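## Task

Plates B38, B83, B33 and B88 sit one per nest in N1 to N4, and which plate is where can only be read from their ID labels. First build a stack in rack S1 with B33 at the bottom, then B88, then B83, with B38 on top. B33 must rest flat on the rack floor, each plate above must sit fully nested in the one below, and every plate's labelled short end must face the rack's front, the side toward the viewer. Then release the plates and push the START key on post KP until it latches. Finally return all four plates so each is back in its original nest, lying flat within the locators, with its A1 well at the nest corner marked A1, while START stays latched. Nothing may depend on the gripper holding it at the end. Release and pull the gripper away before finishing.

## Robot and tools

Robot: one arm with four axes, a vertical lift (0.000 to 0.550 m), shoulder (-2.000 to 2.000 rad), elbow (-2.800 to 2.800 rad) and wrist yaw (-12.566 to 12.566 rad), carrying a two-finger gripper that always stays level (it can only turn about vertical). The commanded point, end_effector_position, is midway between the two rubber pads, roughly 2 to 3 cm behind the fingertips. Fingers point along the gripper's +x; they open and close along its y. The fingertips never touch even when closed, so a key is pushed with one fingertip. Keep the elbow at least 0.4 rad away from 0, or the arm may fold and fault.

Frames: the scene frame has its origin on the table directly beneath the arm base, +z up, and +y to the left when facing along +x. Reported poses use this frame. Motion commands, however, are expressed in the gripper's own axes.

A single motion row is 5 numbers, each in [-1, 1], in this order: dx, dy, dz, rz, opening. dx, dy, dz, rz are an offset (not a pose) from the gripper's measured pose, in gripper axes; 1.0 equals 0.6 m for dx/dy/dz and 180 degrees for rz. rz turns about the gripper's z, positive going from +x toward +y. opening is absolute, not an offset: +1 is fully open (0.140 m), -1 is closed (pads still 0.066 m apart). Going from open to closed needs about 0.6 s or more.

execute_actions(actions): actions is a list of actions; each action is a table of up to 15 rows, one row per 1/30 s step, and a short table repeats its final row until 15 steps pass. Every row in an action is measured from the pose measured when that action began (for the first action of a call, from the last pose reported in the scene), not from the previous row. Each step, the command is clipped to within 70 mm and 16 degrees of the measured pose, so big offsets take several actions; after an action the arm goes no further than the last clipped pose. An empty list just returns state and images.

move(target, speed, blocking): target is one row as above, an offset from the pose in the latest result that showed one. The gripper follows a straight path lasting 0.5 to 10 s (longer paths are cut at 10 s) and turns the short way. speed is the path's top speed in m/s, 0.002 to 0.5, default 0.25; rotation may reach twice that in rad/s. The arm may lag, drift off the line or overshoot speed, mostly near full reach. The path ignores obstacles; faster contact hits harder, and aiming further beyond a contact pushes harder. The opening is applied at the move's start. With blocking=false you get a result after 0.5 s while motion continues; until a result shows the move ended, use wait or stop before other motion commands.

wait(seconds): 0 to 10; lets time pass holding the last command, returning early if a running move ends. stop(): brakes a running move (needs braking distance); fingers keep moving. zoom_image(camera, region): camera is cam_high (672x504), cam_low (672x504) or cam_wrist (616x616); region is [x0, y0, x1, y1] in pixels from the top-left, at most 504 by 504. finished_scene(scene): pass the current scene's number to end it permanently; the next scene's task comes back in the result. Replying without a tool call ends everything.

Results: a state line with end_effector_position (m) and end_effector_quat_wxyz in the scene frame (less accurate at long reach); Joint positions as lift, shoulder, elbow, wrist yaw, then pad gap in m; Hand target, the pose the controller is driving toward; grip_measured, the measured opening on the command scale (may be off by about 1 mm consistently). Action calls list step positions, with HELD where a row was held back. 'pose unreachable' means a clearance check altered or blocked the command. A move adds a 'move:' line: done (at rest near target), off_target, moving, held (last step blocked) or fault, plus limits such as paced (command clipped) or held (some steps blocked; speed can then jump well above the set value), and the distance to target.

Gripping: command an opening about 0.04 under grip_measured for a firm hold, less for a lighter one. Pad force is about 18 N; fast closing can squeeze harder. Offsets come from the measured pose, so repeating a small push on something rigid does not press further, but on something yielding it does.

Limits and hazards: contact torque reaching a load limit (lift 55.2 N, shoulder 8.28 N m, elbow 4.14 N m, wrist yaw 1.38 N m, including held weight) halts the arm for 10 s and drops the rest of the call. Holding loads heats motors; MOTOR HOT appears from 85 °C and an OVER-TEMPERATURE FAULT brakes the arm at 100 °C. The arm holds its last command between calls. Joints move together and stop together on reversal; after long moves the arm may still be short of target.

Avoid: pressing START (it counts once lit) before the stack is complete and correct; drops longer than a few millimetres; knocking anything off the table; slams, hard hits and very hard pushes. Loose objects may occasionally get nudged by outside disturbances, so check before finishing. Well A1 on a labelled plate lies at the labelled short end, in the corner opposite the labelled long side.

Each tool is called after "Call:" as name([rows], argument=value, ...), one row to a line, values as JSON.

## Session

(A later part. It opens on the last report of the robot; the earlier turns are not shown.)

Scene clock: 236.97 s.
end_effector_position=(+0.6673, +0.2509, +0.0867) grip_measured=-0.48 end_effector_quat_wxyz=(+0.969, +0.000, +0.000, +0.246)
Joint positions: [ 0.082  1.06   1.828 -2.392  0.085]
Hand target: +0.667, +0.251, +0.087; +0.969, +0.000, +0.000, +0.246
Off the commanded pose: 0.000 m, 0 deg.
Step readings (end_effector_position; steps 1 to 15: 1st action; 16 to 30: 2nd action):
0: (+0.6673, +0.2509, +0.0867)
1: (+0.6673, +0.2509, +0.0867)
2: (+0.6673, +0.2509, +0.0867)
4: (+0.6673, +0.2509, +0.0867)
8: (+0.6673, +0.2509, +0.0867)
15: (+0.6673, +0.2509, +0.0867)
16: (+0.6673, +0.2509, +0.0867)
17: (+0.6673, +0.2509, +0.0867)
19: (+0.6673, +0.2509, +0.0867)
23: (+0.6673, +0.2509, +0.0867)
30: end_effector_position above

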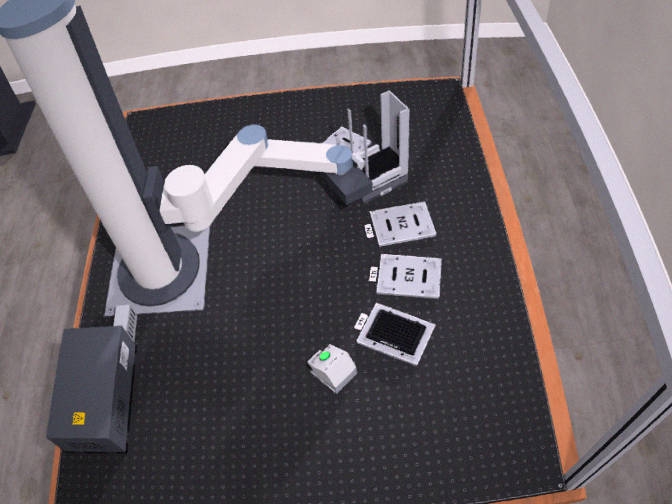

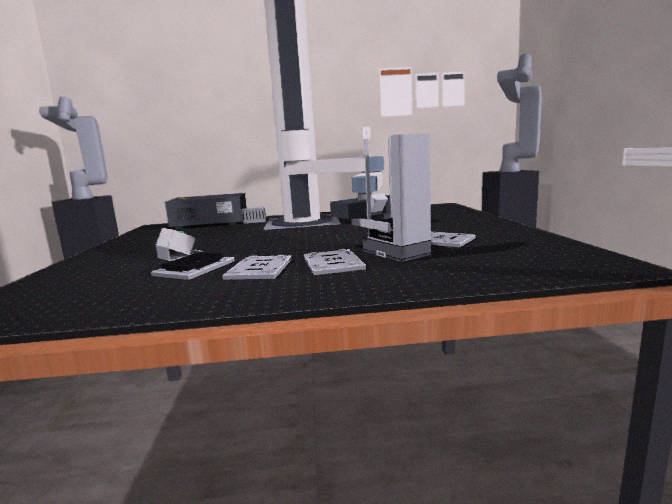

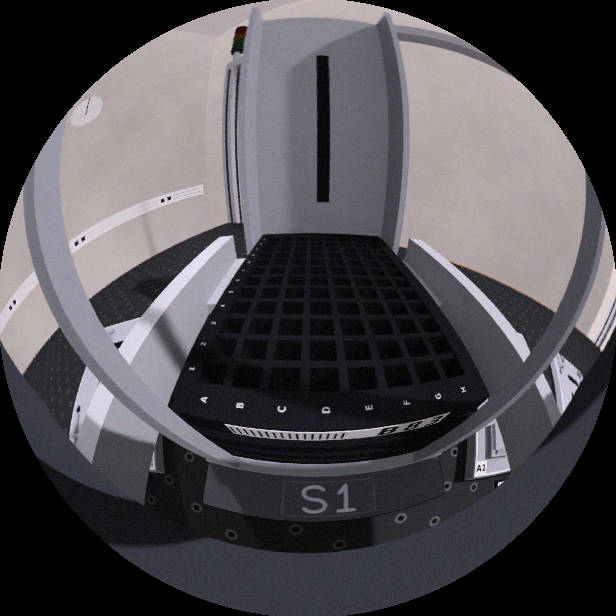

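Call:
move(target=[0,0,-0.0298,0,-0.52], speed=0.015)

Call:
execute_actions([
  [[0,0,0,0,0.1]],
])

Call:
move(target=[0,0,0.04,0,0.1])

Call:
move(target=[-0.25,0,0.0308,0,0.1])

Call:
move(target=[-0.0698,-0.2065,0,-0.1168,0.1])

Call:
move(target=[0.27,0,0,0,0.1], speed=0.2)

Scene clock: 250.53 s.
end_effector_position=(+0.5556, +0.4000, +0.0312) grip_measured=-0.48 end_effector_quat_wxyz=(+0.908, +0.000, +0.000, +0.418)
Joint positions: [ 0.026  1.39   1.827 -2.355  0.085]
Hand target: +0.556, +0.400, +0.031; +0.908, +0.000, +0.000, +0.418
Off the commanded pose: 0.000 m, 0 deg.
move: done

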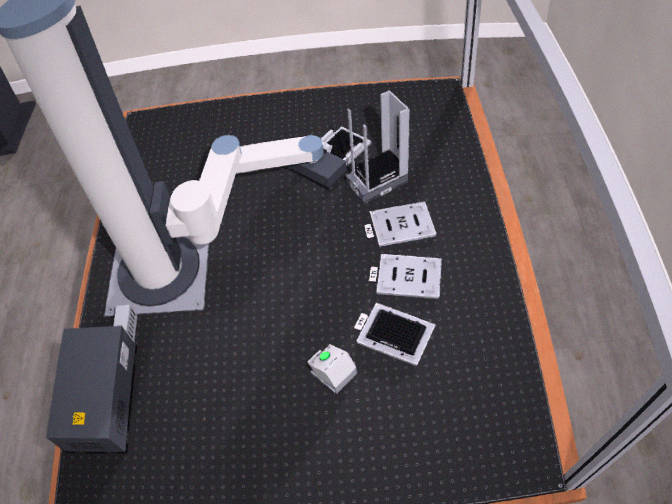

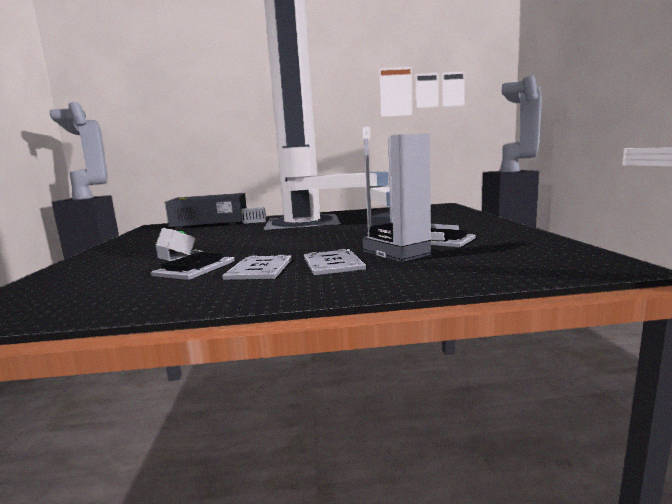

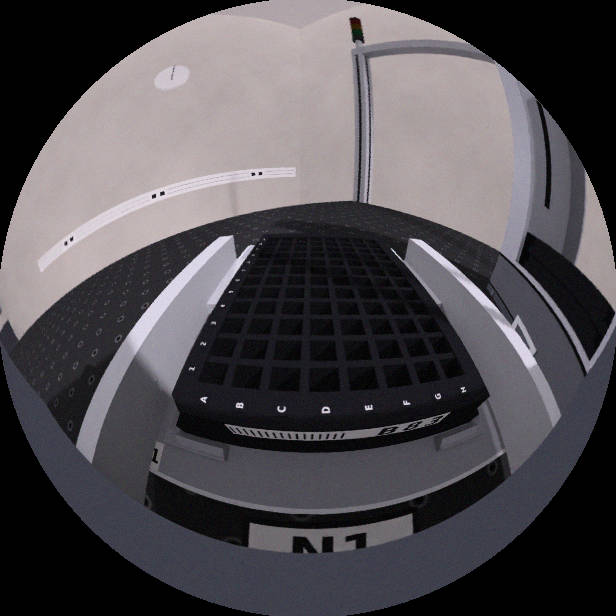

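Scene clock: 251.03 s.
end_effector_position=(+0.5556, +0.4000, +0.0312) grip_measured=+0.10 end_effector_quat_wxyz=(+0.908, +0.000, +0.000, +0.418)
Joint positions: [ 0.026  1.39   1.827 -2.355  0.107]
Hand target: +0.556, +0.400, +0.031; +0.908, +0.000, +0.000, +0.418
Off the commanded pose: 0.000 m, 0 deg.
Step readings (end_effector_position):
0: (+0.5556, +0.4000, +0.0312)
1: (+0.5556, +0.4000, +0.0312)
2: (+0.5556, +0.4000, +0.0312)
4: (+0.5556, +0.4000, +0.0312)
8: (+0.5556, +0.4000, +0.0312)
15: end_effector_position above

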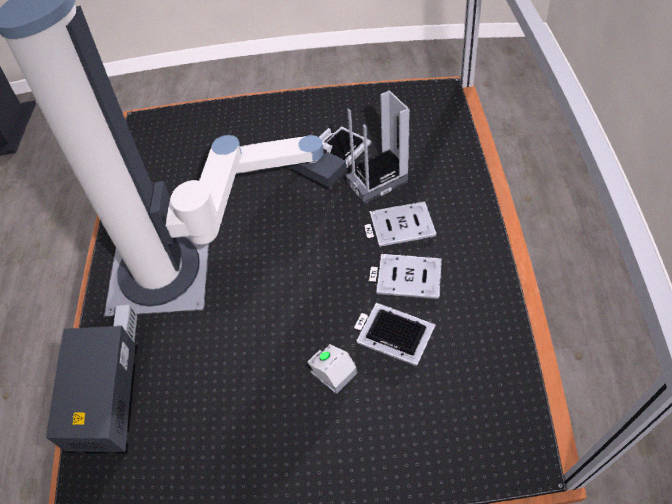

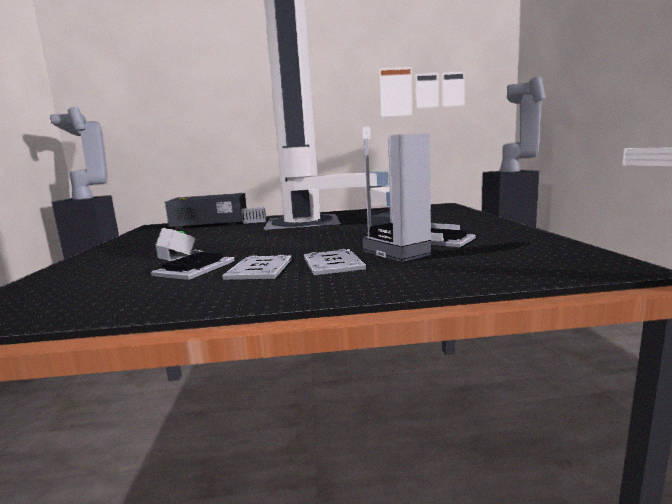

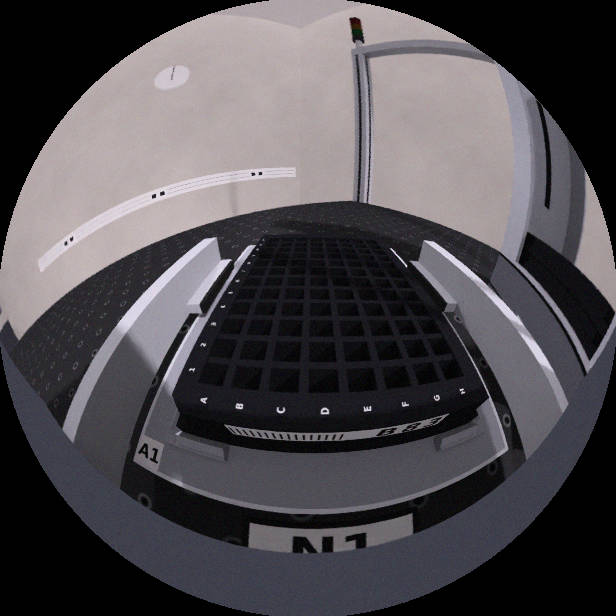

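Scene clock: 251.73 s.
end_effector_position=(+0.5556, +0.4000, +0.0552) grip_measured=+0.10 end_effector_quat_wxyz=(+0.908, +0.000, +0.000, +0.418)
Joint positions: [ 0.05   1.39   1.827 -2.355  0.107]
Hand target: +0.556, +0.400, +0.055; +0.908, +0.000, +0.000, +0.418
Off the commanded pose: 0.000 m, 0 deg.
move: done

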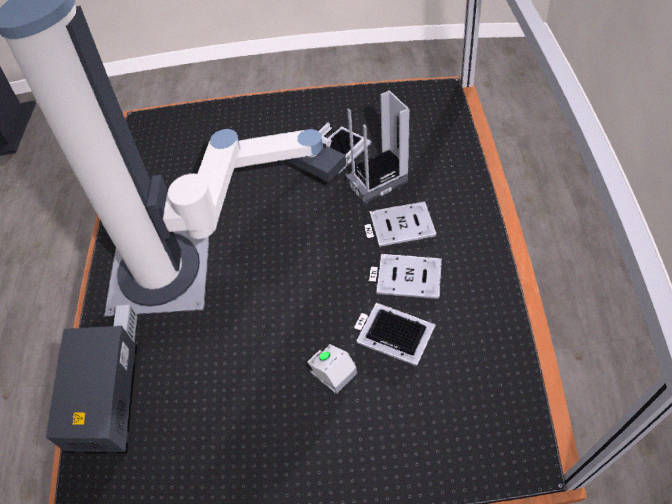

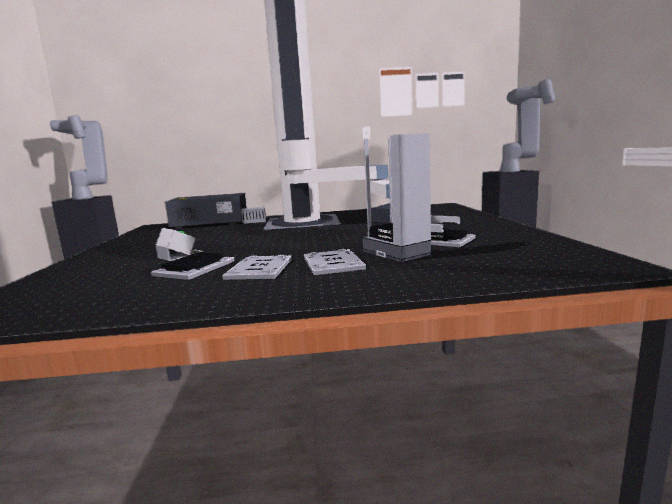

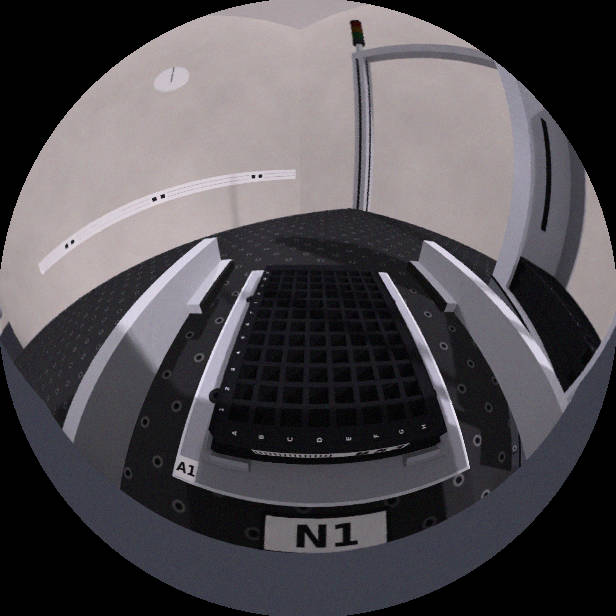

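Scene clock: 252.73 s.
end_effector_position=(+0.4580, +0.2861, +0.0737) grip_measured=+0.10 end_effector_quat_wxyz=(+0.909, +0.000, +0.000, +0.418)
Joint positions: [ 0.069  1.667  1.05  -1.855  0.107]
Hand target: +0.458, +0.286, +0.074; +0.908, +0.000, +0.000, +0.418
Off the commanded pose: 0.000 m, 0 deg.
move: done

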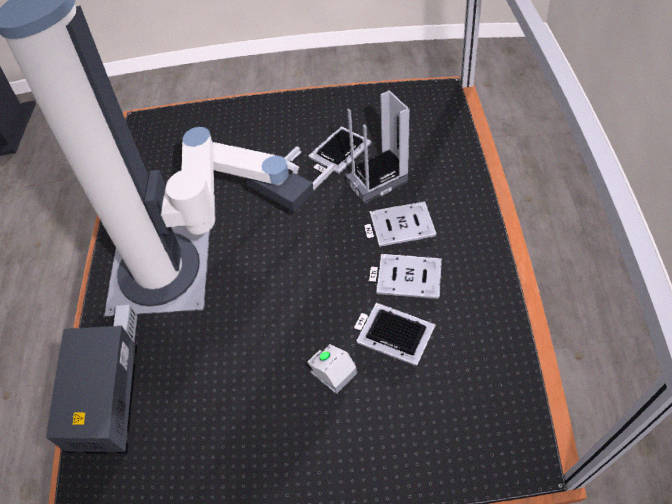

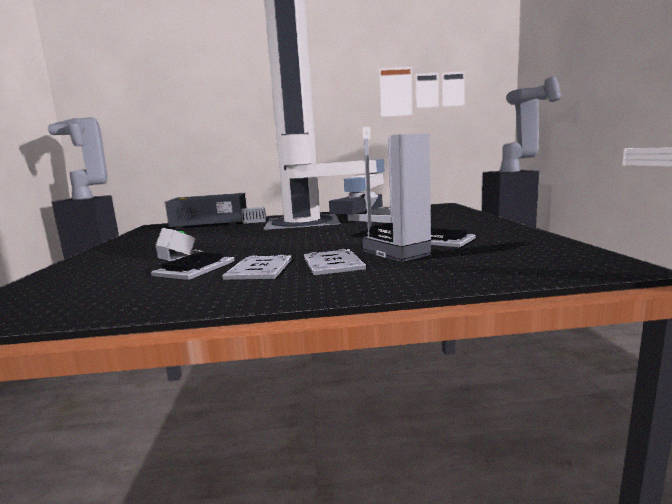

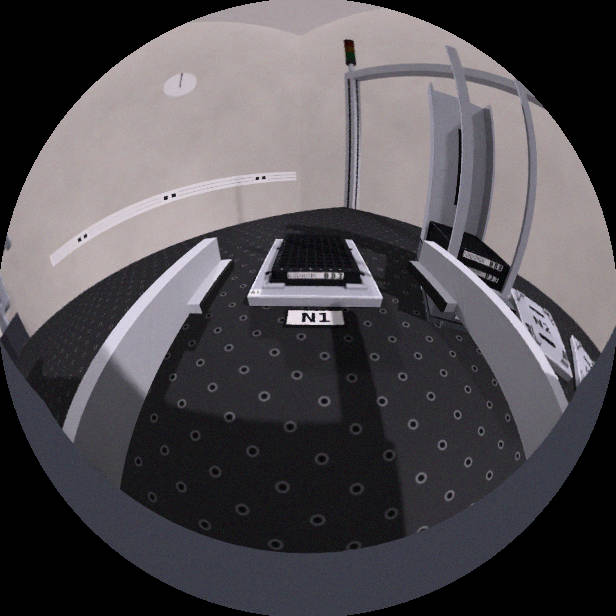

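Scene clock: 253.83 s.
end_effector_position=(+0.5248, +0.1735, +0.0737) grip_measured=+0.10 end_effector_quat_wxyz=(+0.970, +0.000, +0.000, +0.245)
Joint positions: [ 0.069  1.374  0.995 -1.874  0.107]
Hand target: +0.525, +0.174, +0.074; +0.970, +0.000, +0.000, +0.245
Off the commanded pose: 0.000 m, 0 deg.
move: done

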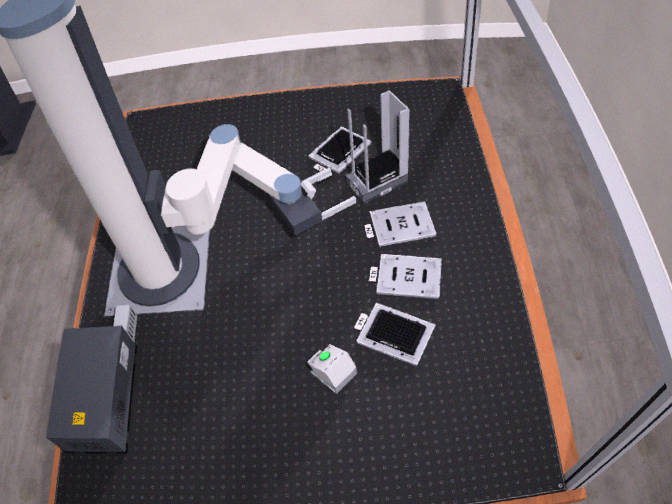

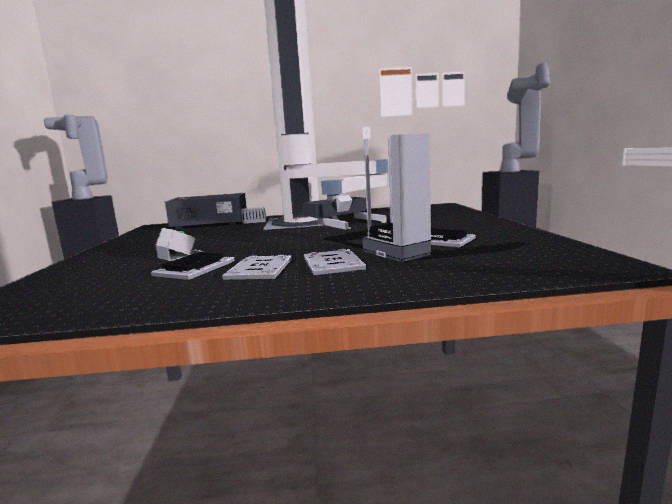

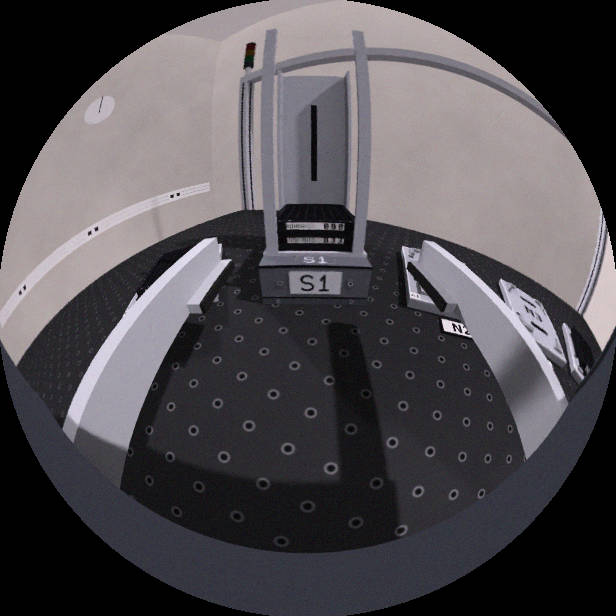

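Scene clock: 255.03 s.
end_effector_position=(+0.6674, +0.2504, +0.0737) grip_measured=+0.10 end_effector_quat_wxyz=(+0.970, +0.000, +0.000, +0.245)
Joint positions: [ 0.069  1.06   1.827 -2.392  0.107]
Hand target: +0.667, +0.250, +0.074; +0.970, +0.000, +0.000, +0.245
Off the commanded pose: 0.000 m, 0 deg.
move: done

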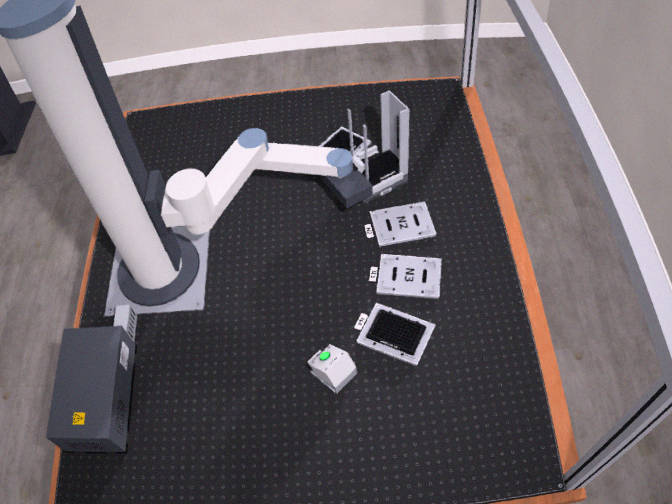

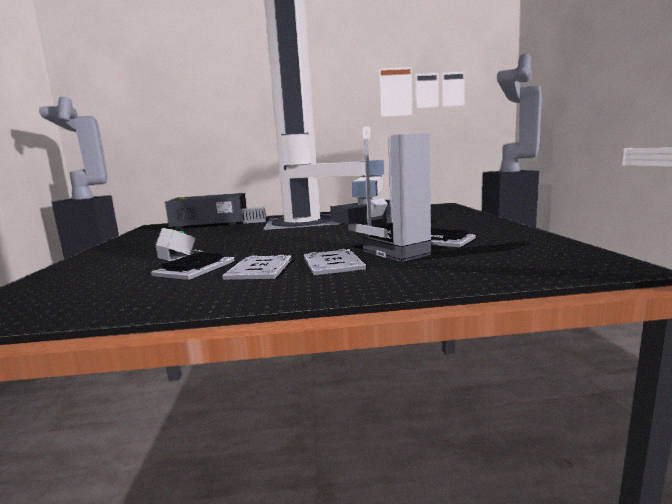

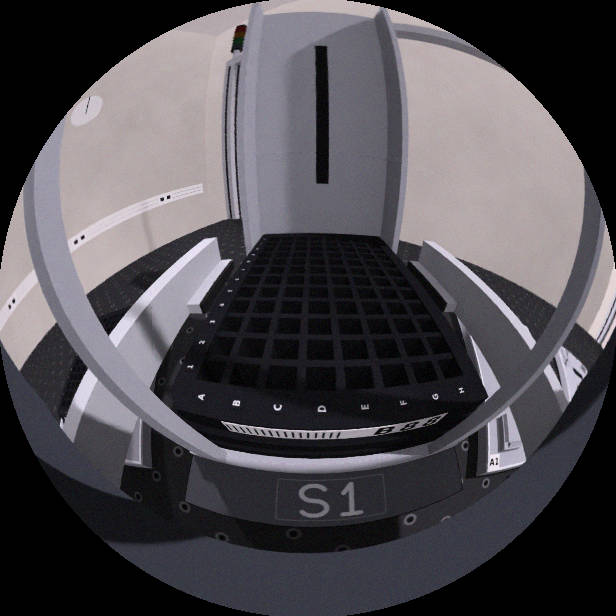

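Shift slightly left, then N3.

Call:
execute_actions([
  [[0.0002,0.0007,0,0,-0.36]],
  [[0,0,0,0,-0.52]],
])

Call:
move(target=[0,0,0.414,0,-0.52], speed=0.2)

Call:
move(target=[-0.216,-0.554,0,-0.2133,-0.52])

Call:
move(target=[0,0,-0.455,0,-0.52])

Scene clock: 262.57 s.
end_effector_position=(+0.6673, +0.2507, +0.0738) grip_measured=-0.47 end_effector_quat_wxyz=(+0.970, +0.000, +0.000, +0.245)
Joint positions: [ 0.069  1.06   1.828 -2.393  0.086]
Hand target: +0.667, +0.251, +0.074; +0.970, +0.000, +0.000, +0.245
Off the commanded pose: 0.000 m, 0 deg.
Step readings (end_effector_position; steps 1 to 15: 1st action; 16 to 30: 2nd action):
0: (+0.6674, +0.2504, +0.0737)
1: (+0.6674, +0.2503, +0.0737)
2: (+0.6674, +0.2506, +0.0737)
4: (+0.6673, +0.2507, +0.0737)
8: (+0.6673, +0.2507, +0.0737)
15: (+0.6673, +0.2507, +0.0737)
16: (+0.6673, +0.2507, +0.0737)
17: (+0.6673, +0.2507, +0.0737)
19: (+0.6673, +0.2507, +0.0738)
23: (+0.6673, +0.2507, +0.0738)
30: end_effector_position above

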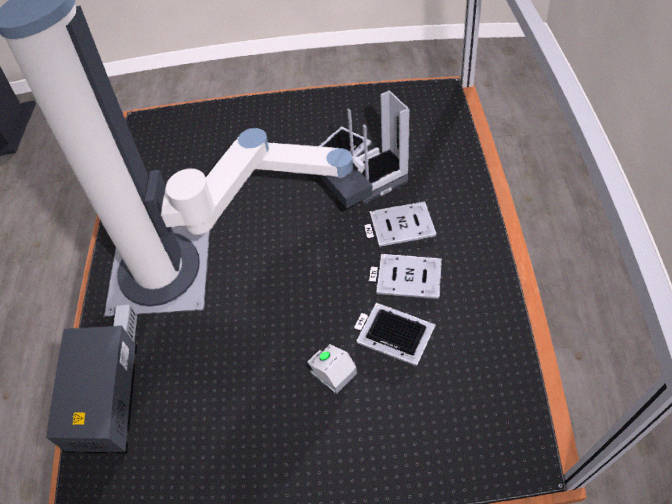

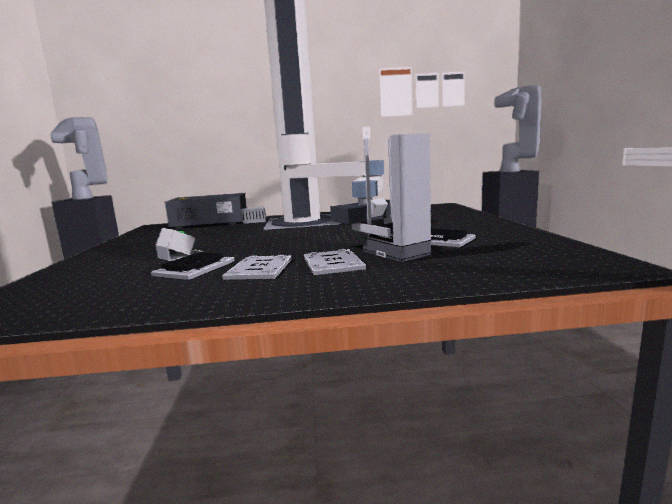

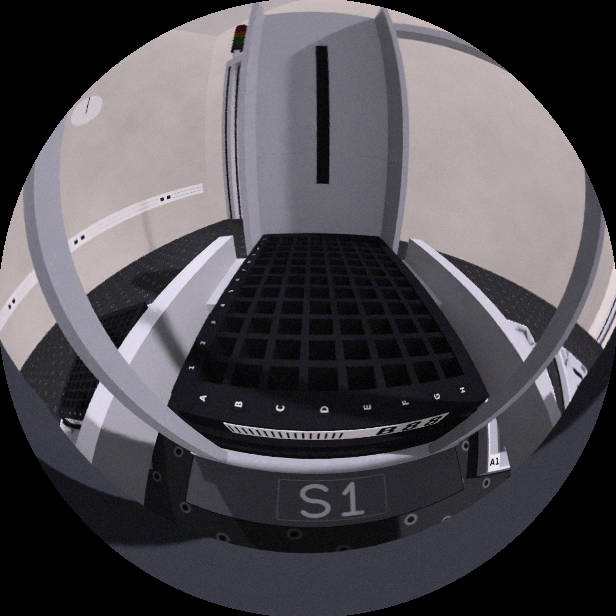

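Scene clock: 264.20 s.
end_effector_position=(+0.6673, +0.2507, +0.3222) grip_measured=-0.47 end_effector_quat_wxyz=(+0.970, +0.000, +0.000, +0.245)
Joint positions: [ 0.317  1.06   1.828 -2.393  0.086]
Hand target: +0.667, +0.251, +0.322; +0.970, +0.000, +0.000, +0.245
Off the commanded pose: 0.000 m, 0 deg.
move: done

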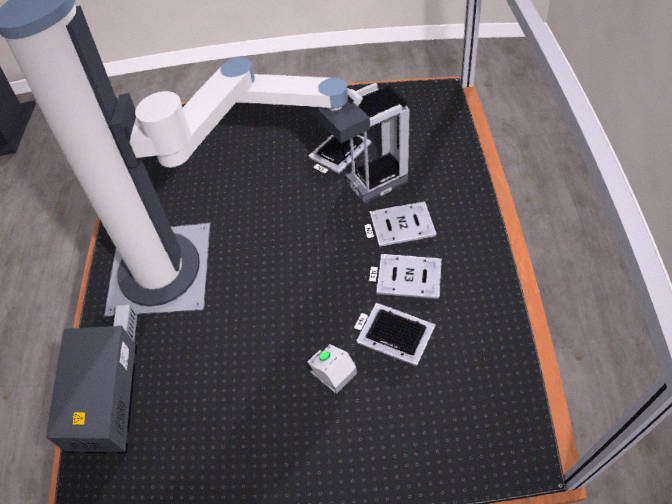

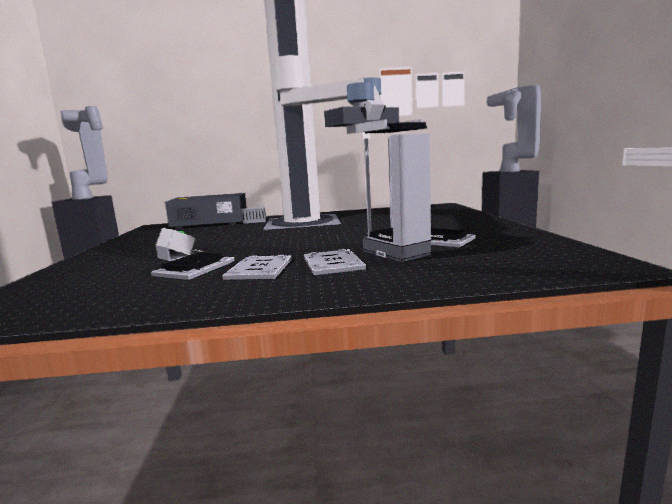

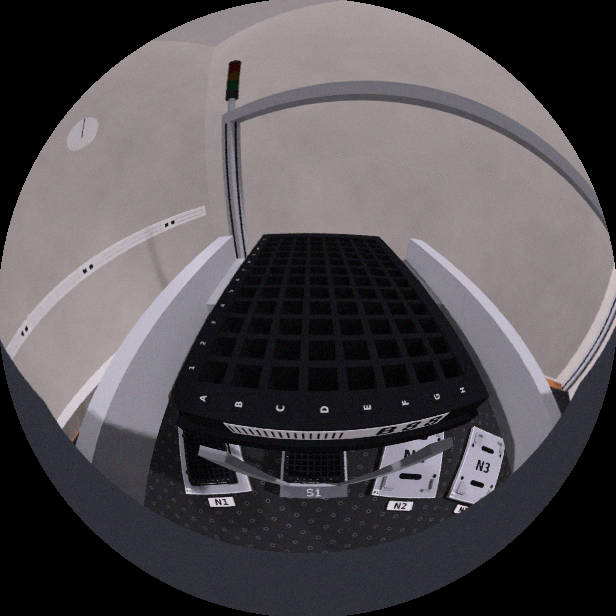

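Scene clock: 266.03 s.
end_effector_position=(+0.7111, -0.1035, +0.3222) grip_measured=-0.47 end_effector_quat_wxyz=(+0.996, +0.000, +0.000, -0.087)
Joint positions: [ 0.317  0.42   1.787 -2.382  0.086]
Hand target: +0.711, -0.103, +0.322; +0.996, +0.000, +0.000, -0.087
Off the commanded pose: 0.000 m, 0 deg.
move: done

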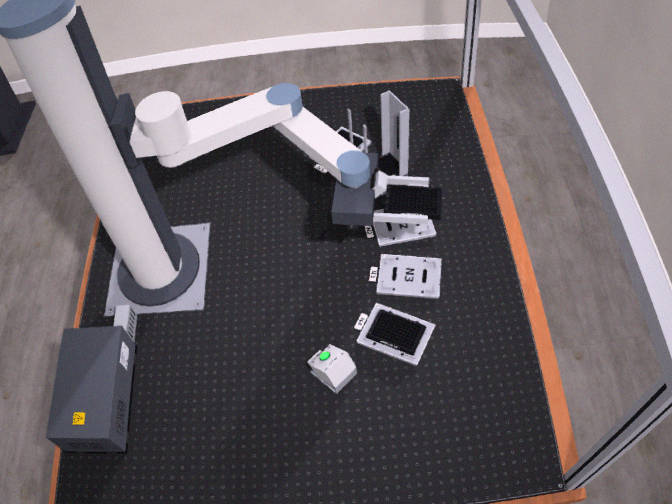

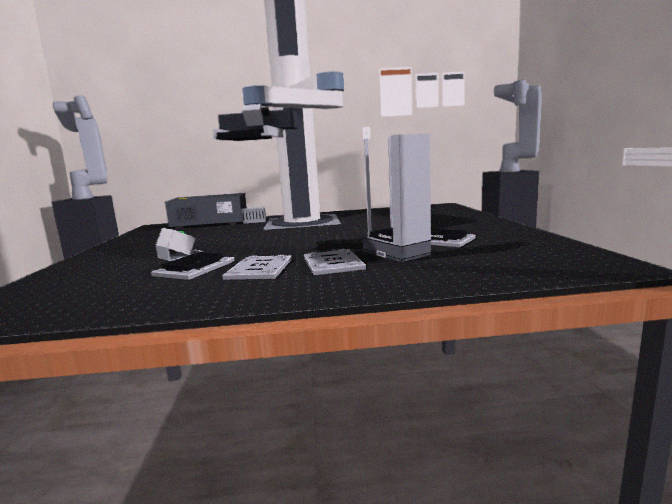

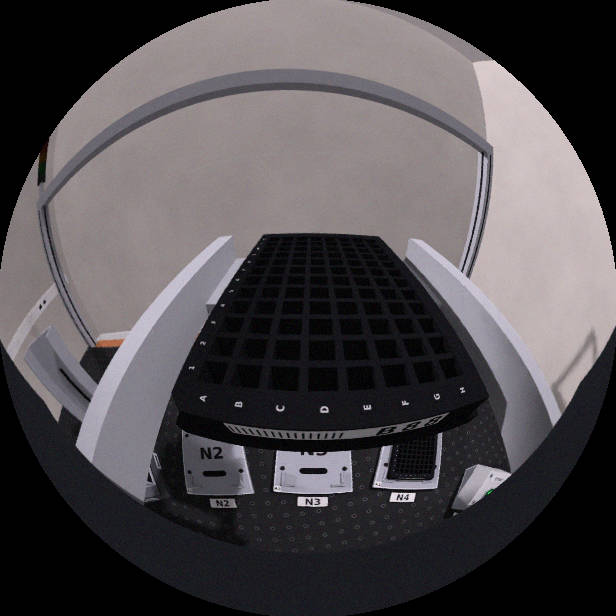

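Scene clock: 267.53 s.
end_effector_position=(+0.7110, -0.1035, +0.0491) grip_measured=-0.47 end_effector_quat_wxyz=(+0.996, +0.000, +0.000, -0.088)
Joint positions: [ 0.044  0.42   1.787 -2.382  0.086]
Hand target: +0.711, -0.103, +0.049; +0.996, +0.000, +0.000, -0.087
Off the commanded pose: 0.000 m, 0 deg.
move: done

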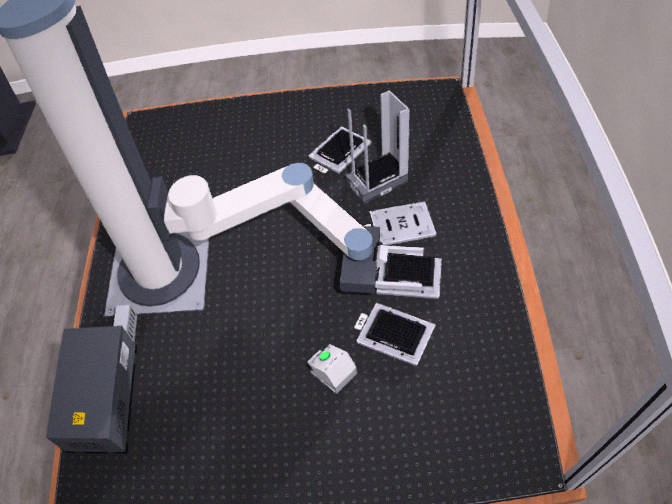

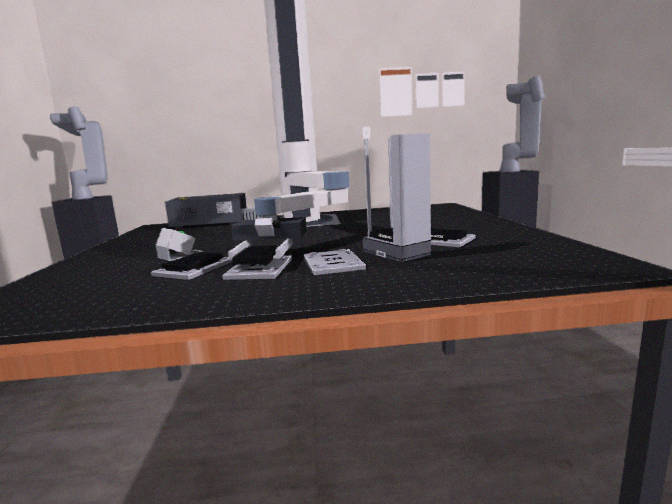

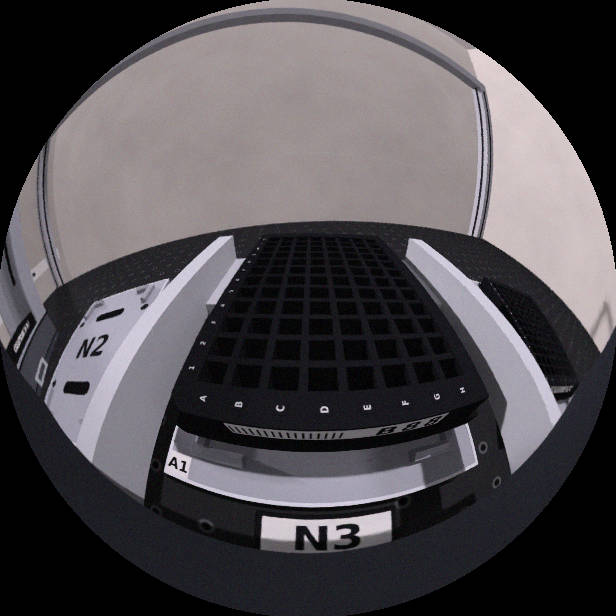

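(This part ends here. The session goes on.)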